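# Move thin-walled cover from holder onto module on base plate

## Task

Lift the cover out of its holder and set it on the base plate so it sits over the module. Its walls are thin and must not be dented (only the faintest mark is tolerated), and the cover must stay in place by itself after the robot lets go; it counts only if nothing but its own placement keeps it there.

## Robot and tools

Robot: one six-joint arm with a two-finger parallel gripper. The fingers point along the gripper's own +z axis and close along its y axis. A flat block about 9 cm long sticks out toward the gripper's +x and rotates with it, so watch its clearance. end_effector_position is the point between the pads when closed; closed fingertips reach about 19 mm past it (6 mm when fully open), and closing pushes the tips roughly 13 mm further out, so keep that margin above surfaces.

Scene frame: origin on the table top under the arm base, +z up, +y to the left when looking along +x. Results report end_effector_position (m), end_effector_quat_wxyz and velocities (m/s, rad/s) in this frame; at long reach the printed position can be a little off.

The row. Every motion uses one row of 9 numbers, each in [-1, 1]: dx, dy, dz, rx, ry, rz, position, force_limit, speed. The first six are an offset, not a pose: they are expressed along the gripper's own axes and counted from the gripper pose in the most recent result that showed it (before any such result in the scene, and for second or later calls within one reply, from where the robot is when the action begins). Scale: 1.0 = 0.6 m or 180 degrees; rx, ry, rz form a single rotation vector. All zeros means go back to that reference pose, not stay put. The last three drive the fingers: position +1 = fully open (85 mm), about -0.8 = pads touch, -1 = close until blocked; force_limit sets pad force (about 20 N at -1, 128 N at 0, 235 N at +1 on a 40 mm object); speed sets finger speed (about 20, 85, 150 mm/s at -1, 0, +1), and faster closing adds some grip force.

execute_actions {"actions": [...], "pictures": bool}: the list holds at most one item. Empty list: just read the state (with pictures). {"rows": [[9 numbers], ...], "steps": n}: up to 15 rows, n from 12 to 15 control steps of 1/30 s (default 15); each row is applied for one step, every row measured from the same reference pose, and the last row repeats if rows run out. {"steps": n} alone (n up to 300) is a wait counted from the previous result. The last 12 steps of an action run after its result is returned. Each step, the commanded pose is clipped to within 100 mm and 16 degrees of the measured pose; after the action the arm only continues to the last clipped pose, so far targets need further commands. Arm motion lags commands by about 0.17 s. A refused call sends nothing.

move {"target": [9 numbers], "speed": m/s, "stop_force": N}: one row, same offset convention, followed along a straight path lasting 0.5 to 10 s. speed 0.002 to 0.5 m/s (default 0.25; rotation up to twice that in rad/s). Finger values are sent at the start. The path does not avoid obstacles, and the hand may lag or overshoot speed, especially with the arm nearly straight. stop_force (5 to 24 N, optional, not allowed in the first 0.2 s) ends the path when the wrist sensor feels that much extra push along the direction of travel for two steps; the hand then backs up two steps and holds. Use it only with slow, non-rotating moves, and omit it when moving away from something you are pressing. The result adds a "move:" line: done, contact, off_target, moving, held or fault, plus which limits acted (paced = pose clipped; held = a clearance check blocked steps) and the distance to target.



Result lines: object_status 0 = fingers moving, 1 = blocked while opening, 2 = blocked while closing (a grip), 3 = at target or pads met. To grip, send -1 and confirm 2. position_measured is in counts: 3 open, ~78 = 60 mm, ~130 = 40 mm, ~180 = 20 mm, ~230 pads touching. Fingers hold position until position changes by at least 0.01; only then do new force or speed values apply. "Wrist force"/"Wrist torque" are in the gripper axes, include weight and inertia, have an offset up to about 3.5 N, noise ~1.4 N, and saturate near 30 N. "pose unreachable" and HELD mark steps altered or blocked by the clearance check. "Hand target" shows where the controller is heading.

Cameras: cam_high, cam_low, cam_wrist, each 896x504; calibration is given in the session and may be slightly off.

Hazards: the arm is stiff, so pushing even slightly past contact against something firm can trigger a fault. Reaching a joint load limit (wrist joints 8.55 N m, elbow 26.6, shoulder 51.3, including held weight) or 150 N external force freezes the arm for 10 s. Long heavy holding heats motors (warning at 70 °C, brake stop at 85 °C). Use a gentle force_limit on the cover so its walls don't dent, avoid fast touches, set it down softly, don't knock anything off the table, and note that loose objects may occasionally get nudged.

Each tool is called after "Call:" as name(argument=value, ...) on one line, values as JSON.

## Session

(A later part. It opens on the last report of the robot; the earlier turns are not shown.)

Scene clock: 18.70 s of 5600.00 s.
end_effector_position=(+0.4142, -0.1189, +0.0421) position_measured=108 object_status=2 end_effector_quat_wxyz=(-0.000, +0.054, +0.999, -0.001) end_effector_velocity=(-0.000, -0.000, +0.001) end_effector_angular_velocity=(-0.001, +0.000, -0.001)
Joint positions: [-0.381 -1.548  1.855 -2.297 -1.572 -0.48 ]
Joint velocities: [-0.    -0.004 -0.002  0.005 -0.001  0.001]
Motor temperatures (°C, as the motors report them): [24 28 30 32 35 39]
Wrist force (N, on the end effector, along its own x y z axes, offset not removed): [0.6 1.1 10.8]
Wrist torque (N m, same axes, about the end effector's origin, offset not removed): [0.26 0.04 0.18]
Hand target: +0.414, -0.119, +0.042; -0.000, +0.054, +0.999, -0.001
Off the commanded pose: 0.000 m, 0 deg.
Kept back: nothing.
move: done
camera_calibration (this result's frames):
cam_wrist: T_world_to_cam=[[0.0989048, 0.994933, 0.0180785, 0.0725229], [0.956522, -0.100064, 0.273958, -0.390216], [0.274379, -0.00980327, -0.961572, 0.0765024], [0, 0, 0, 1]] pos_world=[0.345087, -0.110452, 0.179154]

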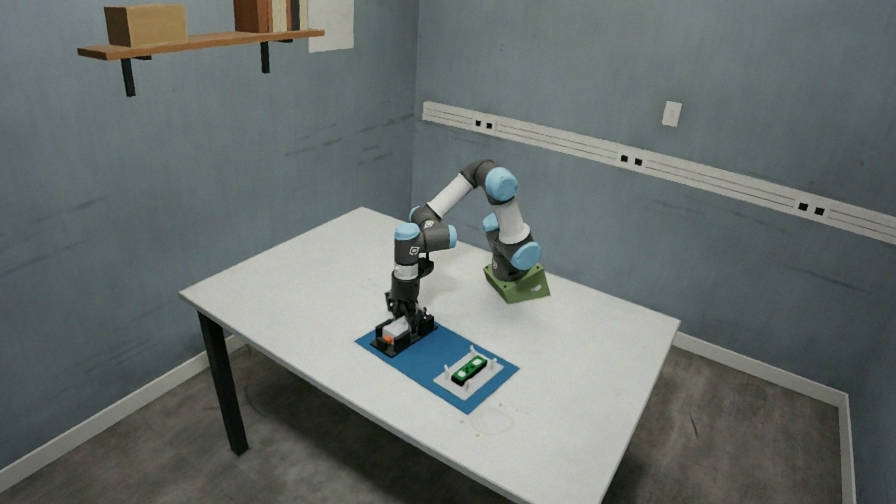

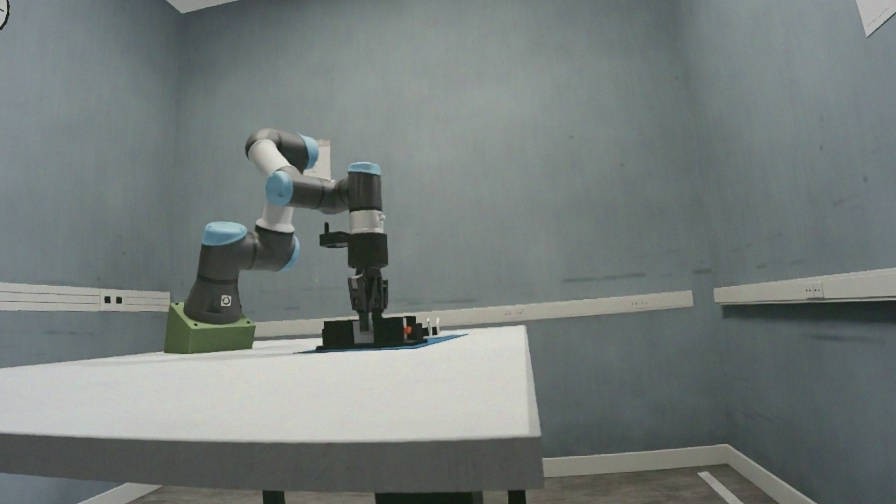

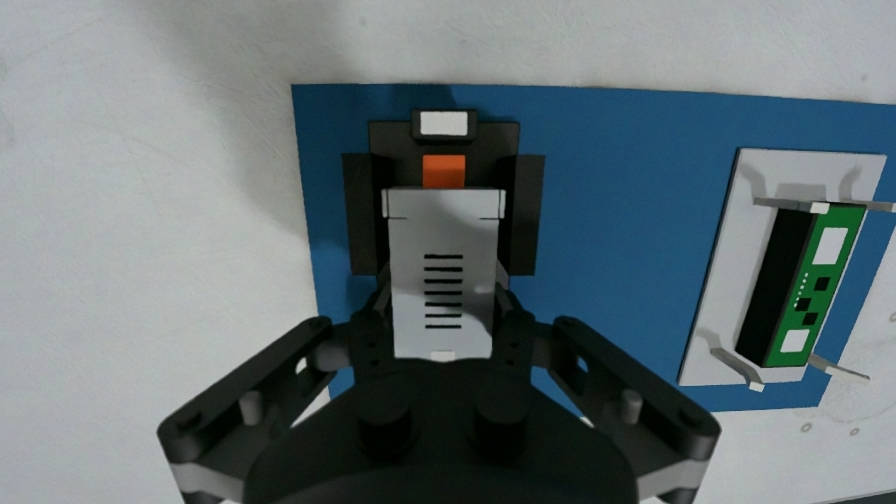

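Still slipping. Reopen, check the walls, regrip deeper.

Call:
move(target=[0,0,0,0,0,0,0.36,-1,0])

Call:
move(target=[0,0,0.018,0,0,0.0007,0.36,-1,0], speed=0.03)

Call:
move(target=[0,0,0,0,0,0,-1,-0.7,-1])

Call:
move(target=[0,0,-0.005,0,0,0,-1,-0.7,-1], speed=0.004)

Scene clock: 19.97 s of 5600.00 s.
end_effector_position=(+0.4143, -0.1189, +0.0421) position_measured=84 object_status=3 end_effector_quat_wxyz=(-0.000, +0.054, +0.999, -0.001) end_effector_velocity=(-0.000, +0.000, -0.000) end_effector_angular_velocity=(+0.000, +0.000, +0.001)
Joint positions: [-0.381 -1.548  1.855 -2.297 -1.572 -0.48 ]
Joint velocities: [-0.    -0.     0.     0.    -0.    -0.001]
Motor temperatures (°C, as the motors report them): [24 28 30 32 35 39]
Wrist force (N, on the end effector, along its own x y z axes, offset not removed): [-0.5 2.2 2.7]
Wrist torque (N m, same axes, about the end effector's origin, offset not removed): [0.54 0.22 0.06]
Hand target: +0.414, -0.119, +0.042; -0.000, +0.054, +0.999, -0.001
Off the commanded pose: 0.000 m, 0 deg.
Kept back: nothing.
move: done
camera_calibration (this result's frames):
cam_wrist: T_world_to_cam=[[0.0989035, 0.994933, 0.0180485, 0.0725297], [0.956507, -0.100054, 0.274013, -0.390228], [0.27443, -0.00983731, -0.961557, 0.0764985], [0, 0, 0, 1]] pos_world=[0.345089, -0.110454, 0.179176]

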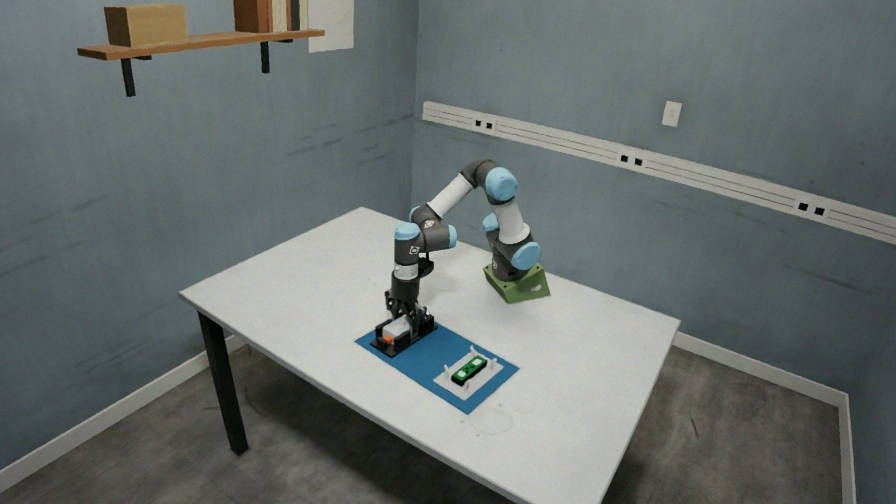

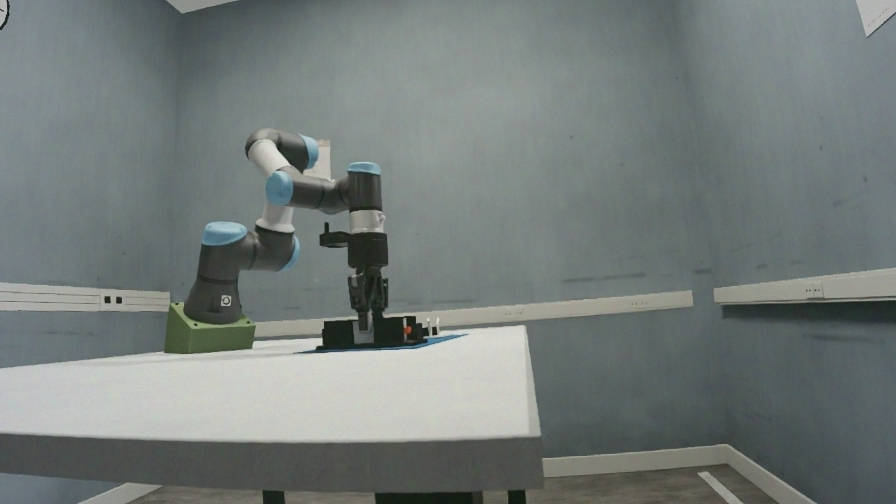

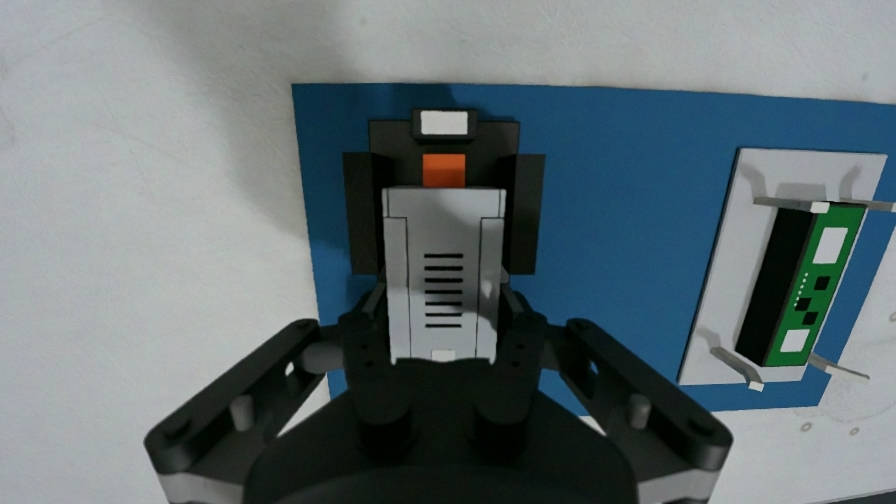

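Scene clock: 20.73 s of 5600.00 s.
end_effector_position=(+0.4142, -0.1189, +0.0315) position_measured=84 object_status=3 end_effector_quat_wxyz=(-0.000, +0.055, +0.998, -0.001) end_effector_velocity=(+0.000, -0.000, -0.002) end_effector_angular_velocity=(-0.000, -0.002, -0.001)
Joint positions: [-0.381 -1.517  1.871 -2.343 -1.572 -0.478]
Joint velocities: [ 0.     0.006  0.002 -0.01   0.001  0.001]
Motor temperatures (°C, as the motors report them): [24 28 30 32 35 39]
Wrist force (N, on the end effector, along its own x y z axes, offset not removed): [1.3 1.4 -0.7]
Wrist torque (N m, same axes, about the end effector's origin, offset not removed): [0.33 -0.21 -0.03]
Hand target: +0.414, -0.119, +0.031; -0.000, +0.055, +0.998, -0.001
Off the commanded pose: 0.000 m, 0 deg.
Kept back: nothing.
move: done
camera_calibration (this result's frames):
cam_wrist: T_world_to_cam=[[0.101066, 0.994716, 0.0180631, 0.0718138], [0.956302, -0.102138, 0.27396, -0.387483], [0.274357, -0.0104141, -0.961572, 0.0662894], [0, 0, 0, 1]] pos_world=[0.345106, -0.110321, 0.1686]

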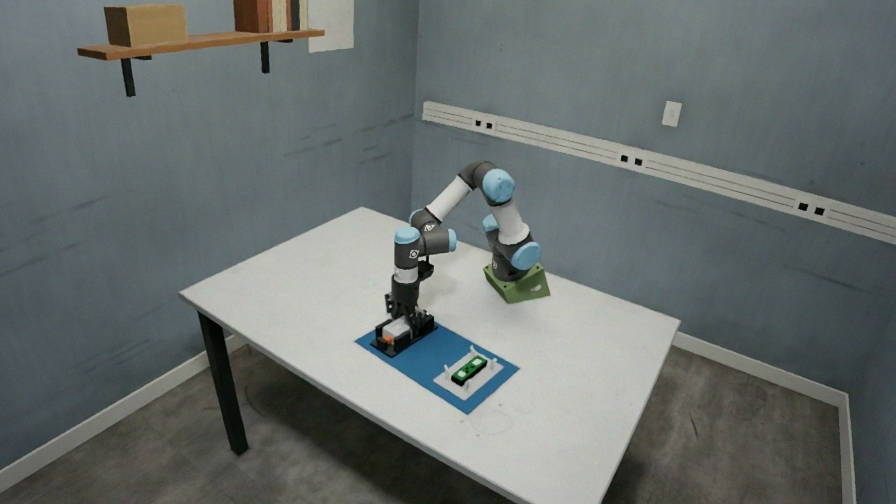

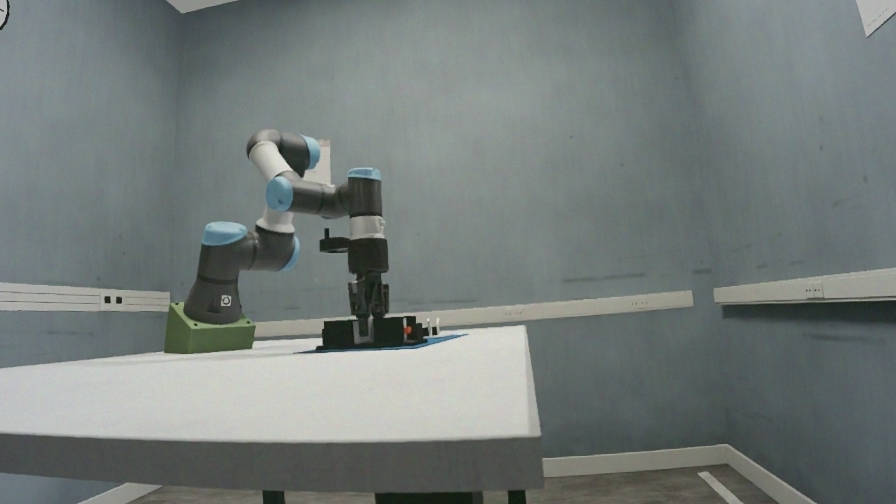

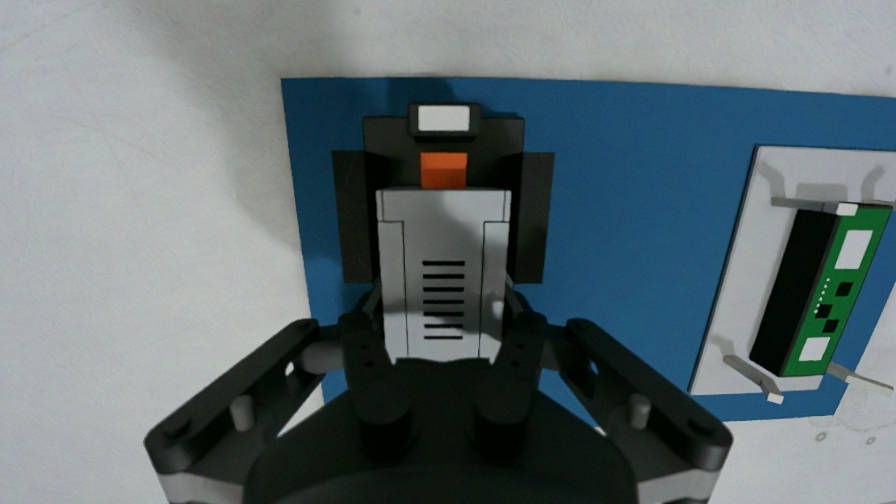

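Scene clock: 21.53 s of 5600.00 s.
end_effector_position=(+0.4143, -0.1189, +0.0316) position_measured=109 object_status=0 end_effector_quat_wxyz=(-0.000, +0.055, +0.998, -0.001) end_effector_velocity=(-0.000, -0.000, +0.000) end_effector_angular_velocity=(-0.000, +0.000, -0.002)
Joint positions: [-0.381 -1.517  1.871 -2.343 -1.572 -0.478]
Joint velocities: [-0.    -0.     0.    -0.    -0.     0.002]
Motor temperatures (°C, as the motors report them): [24 28 30 32 35 39]
Wrist force (N, on the end effector, along its own x y z axes, offset not removed): [-0.7 4.0 -12.8]
Wrist torque (N m, same axes, about the end effector's origin, offset not removed): [0.22 0.50 -0.09]
Hand target: +0.414, -0.119, +0.032; -0.000, +0.055, +0.998, -0.001
Off the commanded pose: 0.000 m, 0 deg.
Kept back: nothing.
move: done
camera_calibration (this result's frames):
cam_wrist: T_world_to_cam=[[0.101084, 0.994715, 0.0180198, 0.0718182], [0.956267, -0.102142, 0.274082, -0.387516], [0.274474, -0.0104734, -0.961537, 0.066263], [0, 0, 0, 1]] pos_world=[0.345122, -0.110326, 0.168632]

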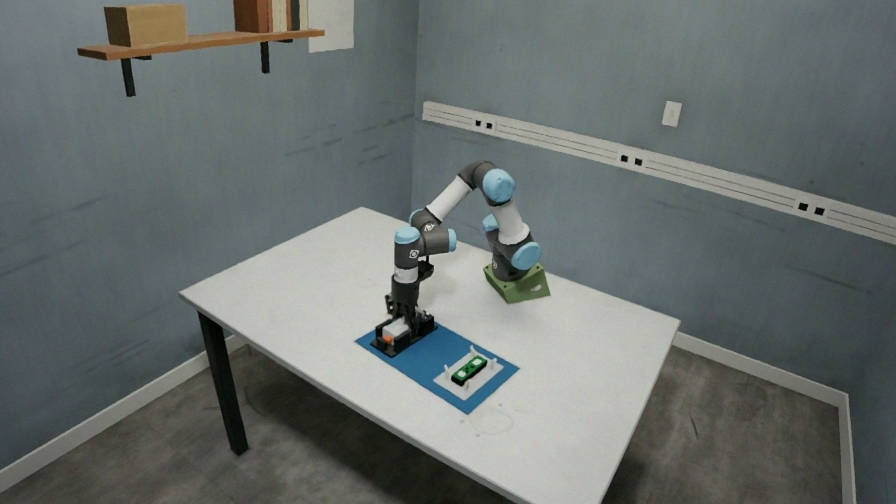

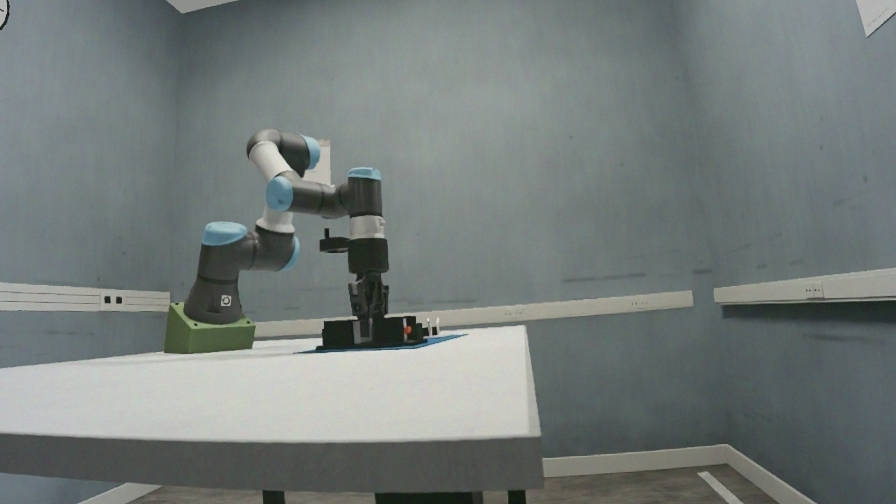

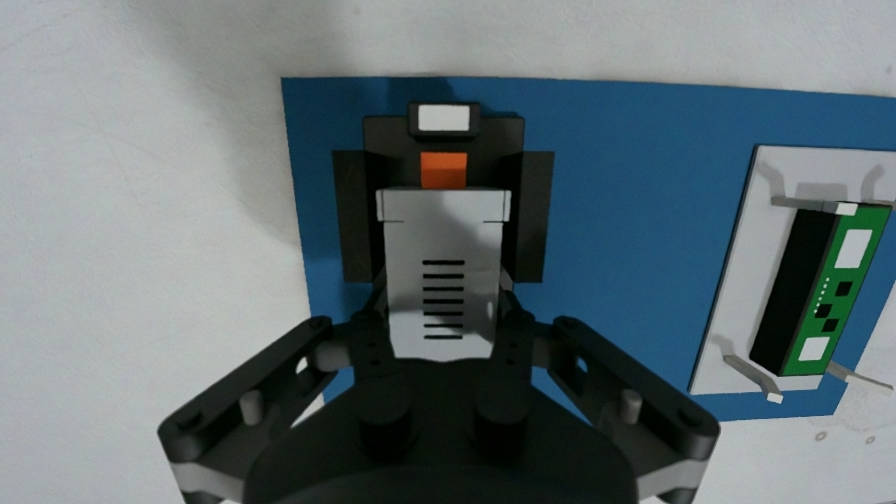

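Scene clock: 22.50 s of 5600.00 s.
end_effector_position=(+0.4143, -0.1189, +0.0345) position_measured=109 object_status=2 end_effector_quat_wxyz=(-0.000, +0.055, +0.998, -0.001) end_effector_velocity=(-0.000, -0.000, +0.000) end_effector_angular_velocity=(-0.000, +0.002, -0.001)
Joint positions: [-0.381 -1.526  1.866 -2.33  -1.572 -0.478]
Joint velocities: [-0.    -0.001 -0.001  0.003 -0.001  0.001]
Motor temperatures (°C, as the motors report them): [24 28 30 32 35 39]
Wrist force (N, on the end effector, along its own x y z axes, offset not removed): [-0.9 0.9 10.1]
Wrist torque (N m, same axes, about the end effector's origin, offset not removed): [0.16 0.10 0.03]
Hand target: +0.414, -0.119, +0.035; -0.000, +0.055, +0.998, -0.001
Off the commanded pose: 0.000 m, 0 deg.
Kept back: nothing.
move: done
camera_calibration (this result's frames):
cam_wrist: T_world_to_cam=[[0.101084, 0.994715, 0.0180212, 0.0717616], [0.956267, -0.102142, 0.27408, -0.388311], [0.274472, -0.0104719, -0.961538, 0.0690704], [0, 0, 0, 1]] pos_world=[0.345117, -0.110322, 0.171549]

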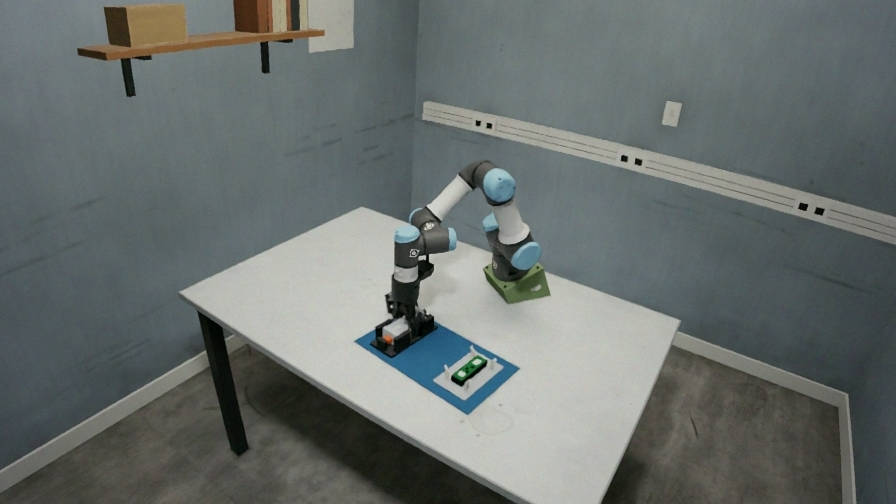

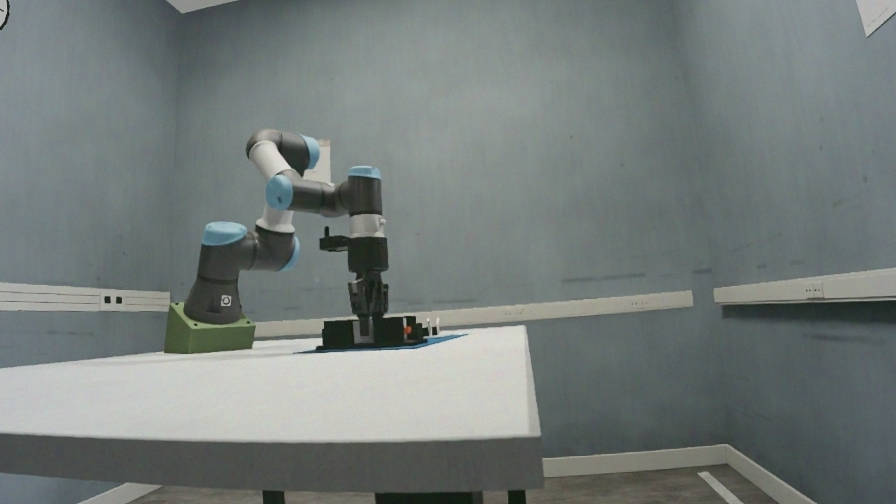

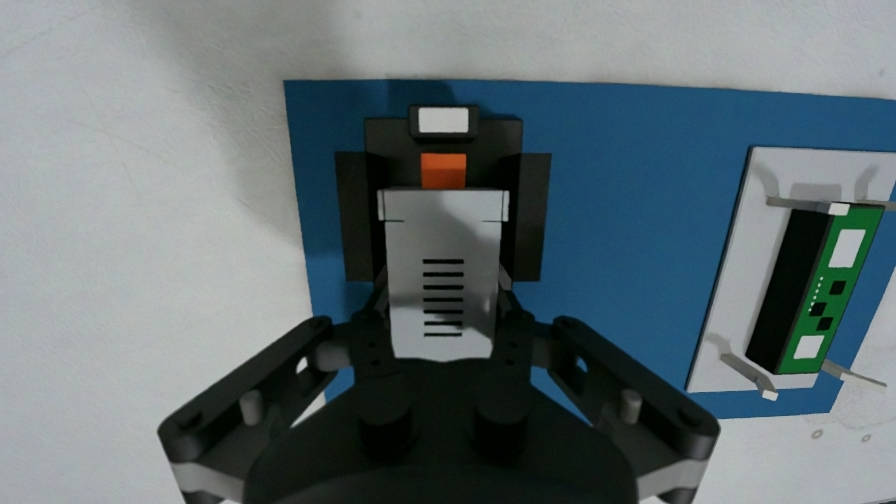

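Call:
move(target=[0,0,0,0,0,0,-0.98,-0.64,-1])

Call:
move(target=[0,0,-0.005,0,0,0,-0.98,-0.64,-1], speed=0.004)

Scene clock: 23.50 s of 5600.00 s.
end_effector_position=(+0.4143, -0.1189, +0.0345) position_measured=111 object_status=2 end_effector_quat_wxyz=(-0.000, +0.055, +0.998, -0.001) end_effector_velocity=(-0.000, +0.000, -0.000) end_effector_angular_velocity=(+0.000, +0.001, -0.002)
Joint positions: [-0.381 -1.526  1.866 -2.33  -1.572 -0.478]
Joint velocities: [ 0.     0.     0.     0.001 -0.001  0.002]
Motor temperatures (°C, as the motors report them): [24 28 30 32 35 39]
Wrist force (N, on the end effector, along its own x y z axes, offset not removed): [0.0 2.9 4.3]
Wrist torque (N m, same axes, about the end effector's origin, offset not removed): [0.42 0.25 -0.08]
Hand target: +0.414, -0.119, +0.034; -0.000, +0.055, +0.998, -0.001
Off the commanded pose: 0.000 m, 0 deg.
Kept back: nothing.
move: done
camera_calibration (this result's frames):
cam_wrist: T_world_to_cam=[[0.101081, 0.994716, 0.0179444, 0.071781], [0.95623, -0.102117, 0.27422, -0.388342], [0.274604, -0.0105595, -0.961499, 0.0690485], [0, 0, 0, 1]] pos_world=[0.345128, -0.110329, 0.171593]

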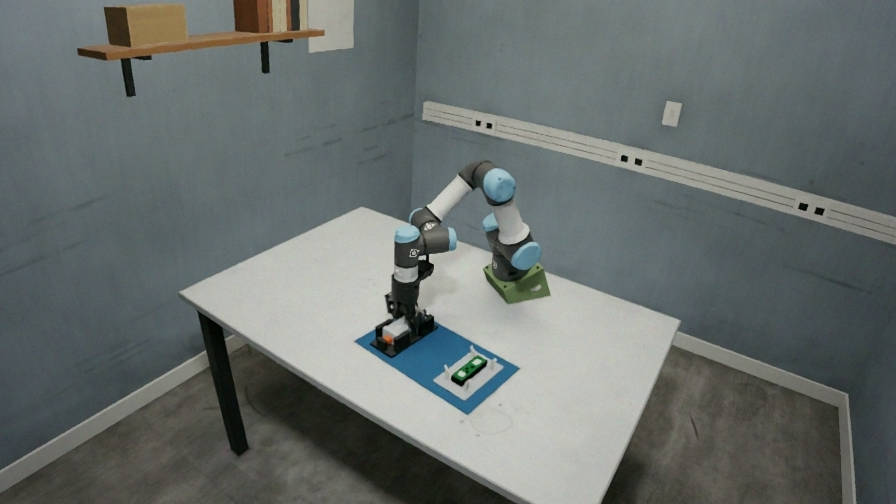

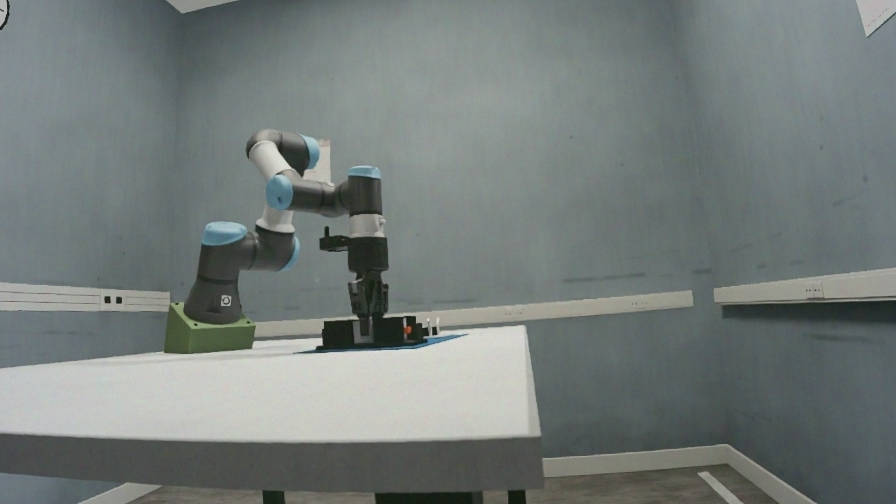

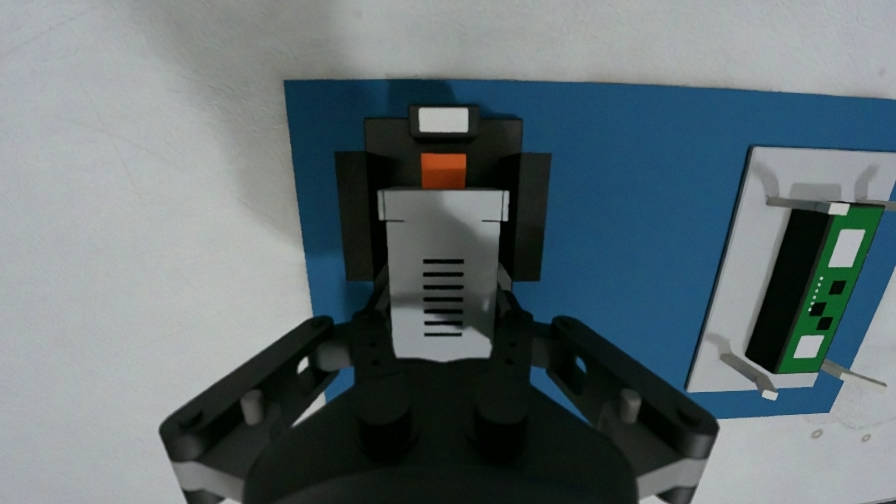

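Scene clock: 24.47 s of 5600.00 s.
end_effector_position=(+0.4143, -0.1189, +0.0374) position_measured=112 object_status=2 end_effector_quat_wxyz=(-0.000, +0.055, +0.998, -0.001) end_effector_velocity=(+0.000, +0.000, +0.001) end_effector_angular_velocity=(+0.001, -0.001, -0.002)
Joint positions: [-0.381 -1.534  1.862 -2.318 -1.572 -0.478]
Joint velocities: [ 0.    -0.003 -0.002  0.004  0.001  0.002]
Motor temperatures (°C, as the motors report them): [24 28 30 32 35 39]
Wrist force (N, on the end effector, along its own x y z axes, offset not removed): [-2.0 1.8 14.8]
Wrist torque (N m, same axes, about the end effector's origin, offset not removed): [0.47 0.27 -0.02]
Hand target: +0.414, -0.119, +0.038; -0.000, +0.055, +0.998, -0.001
Off the commanded pose: 0.000 m, 0 deg.
Kept back: nothing.
move: done
camera_calibration (this result's frames):
cam_wrist: T_world_to_cam=[[0.101088, 0.994716, 0.0179437, 0.0717242], [0.956231, -0.102124, 0.274214, -0.389136], [0.274598, -0.0105616, -0.961501, 0.0718569], [0, 0, 0, 1]] pos_world=[0.345122, -0.110326, 0.17451]

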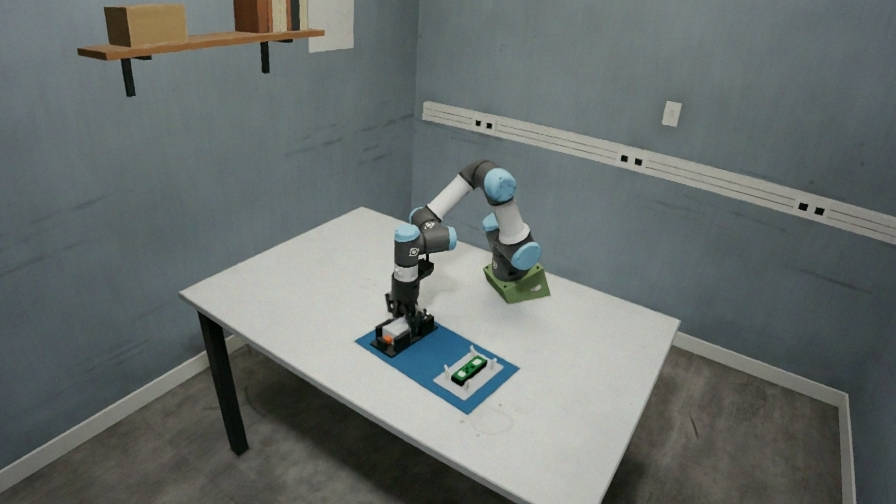

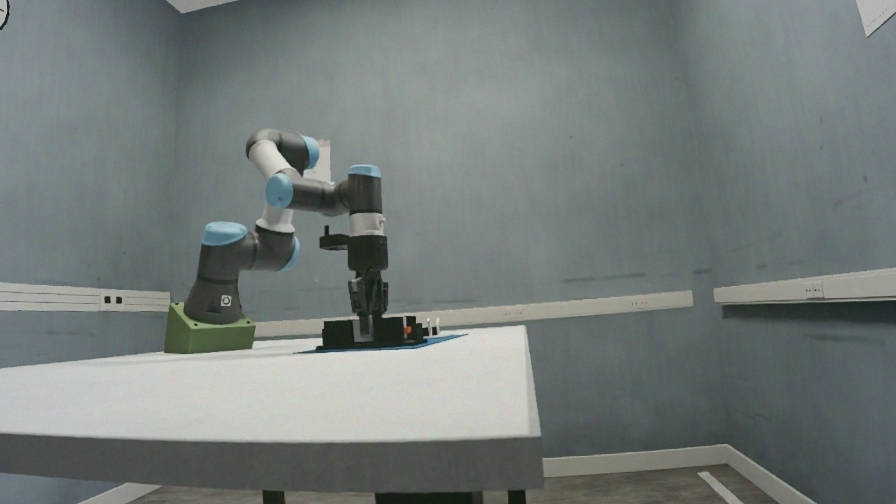

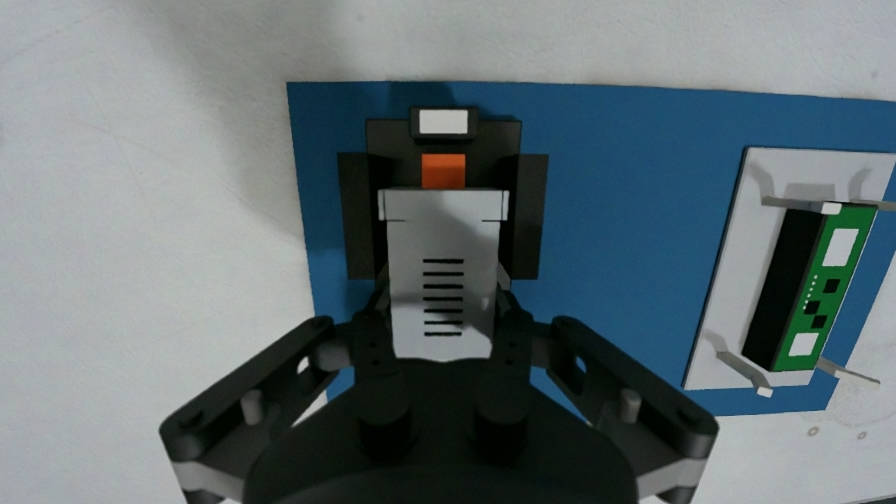

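It's coming now.

Call:
move(target=[0,0,-0.02,0,0,0,-0.98,-0.64,-1], speed=0.008)

Scene clock: 26.40 s of 5600.00 s.
end_effector_position=(+0.4143, -0.1189, +0.0493) position_measured=112 object_status=2 end_effector_quat_wxyz=(-0.000, +0.055, +0.998, -0.001) end_effector_velocity=(+0.000, -0.000, +0.002) end_effector_angular_velocity=(-0.001, -0.001, -0.000)
Joint positions: [-0.381 -1.568  1.843 -2.265 -1.572 -0.478]
Joint velocities: [ 0.    -0.005 -0.004  0.007 -0.     0.   ]
Motor temperatures (°C, as the motors report them): [24 28 30 32 35 39]
Wrist force (N, on the end effector, along its own x y z axes, offset not removed): [0.0 0.6 11.7]
Wrist torque (N m, same axes, about the end effector's origin, offset not removed): [0.16 -0.04 -0.01]
Hand target: +0.414, -0.119, +0.049; -0.000, +0.055, +0.998, -0.001
Off the commanded pose: 0.000 m, 0 deg.
Kept back: nothing.
move: done
camera_calibration (this result's frames):
cam_wrist: T_world_to_cam=[[0.101088, 0.994716, 0.0179283, 0.0715032], [0.956223, -0.102119, 0.274243, -0.392372], [0.274624, -0.0105792, -0.961493, 0.0832306], [0, 0, 0, 1]] pos_world=[0.34511, -0.110313, 0.186349]

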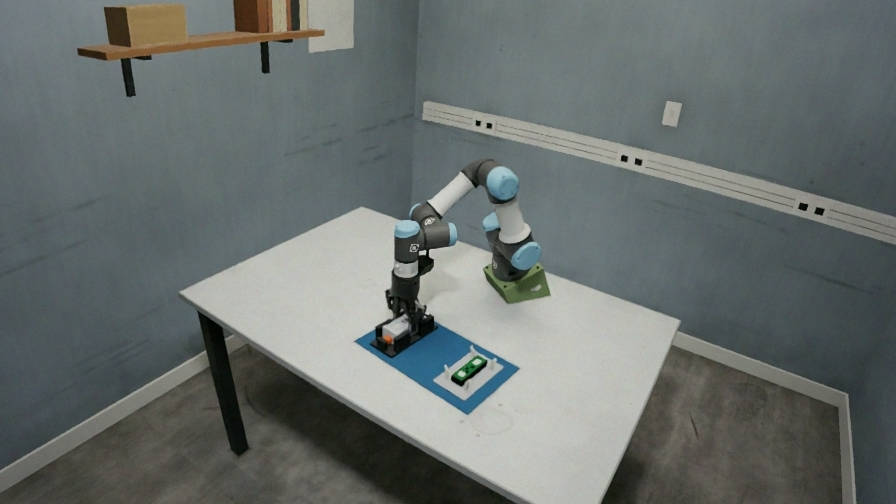

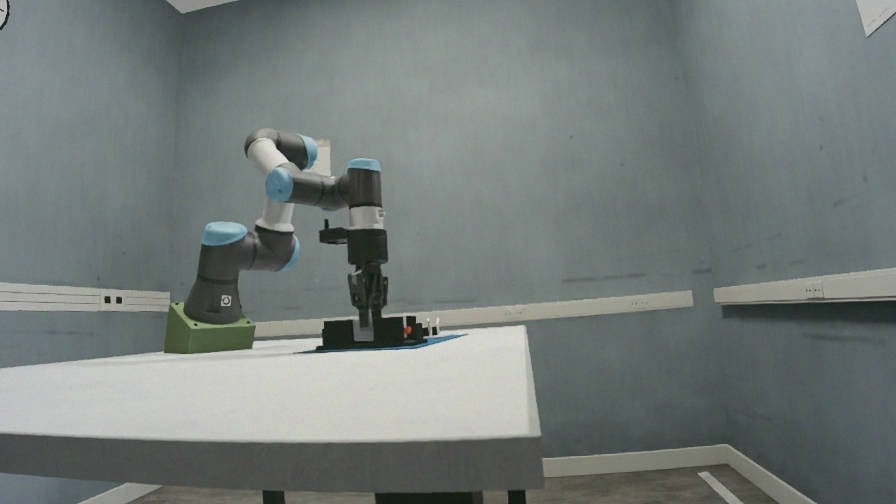

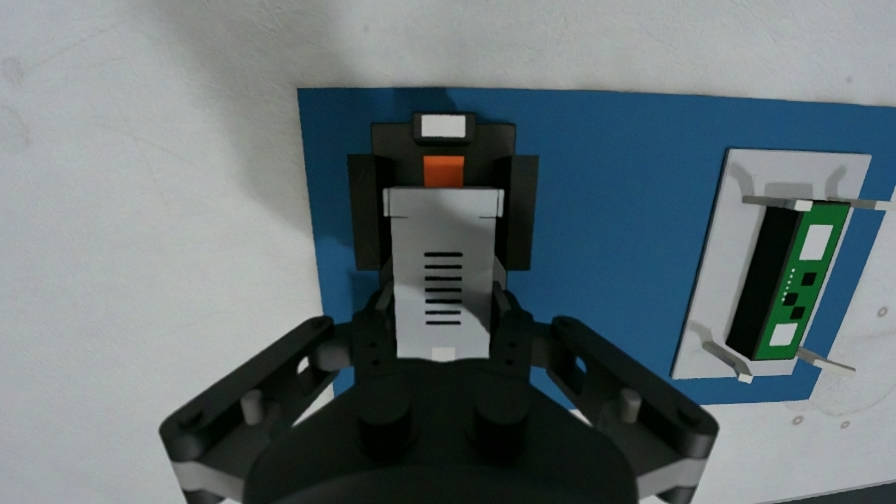

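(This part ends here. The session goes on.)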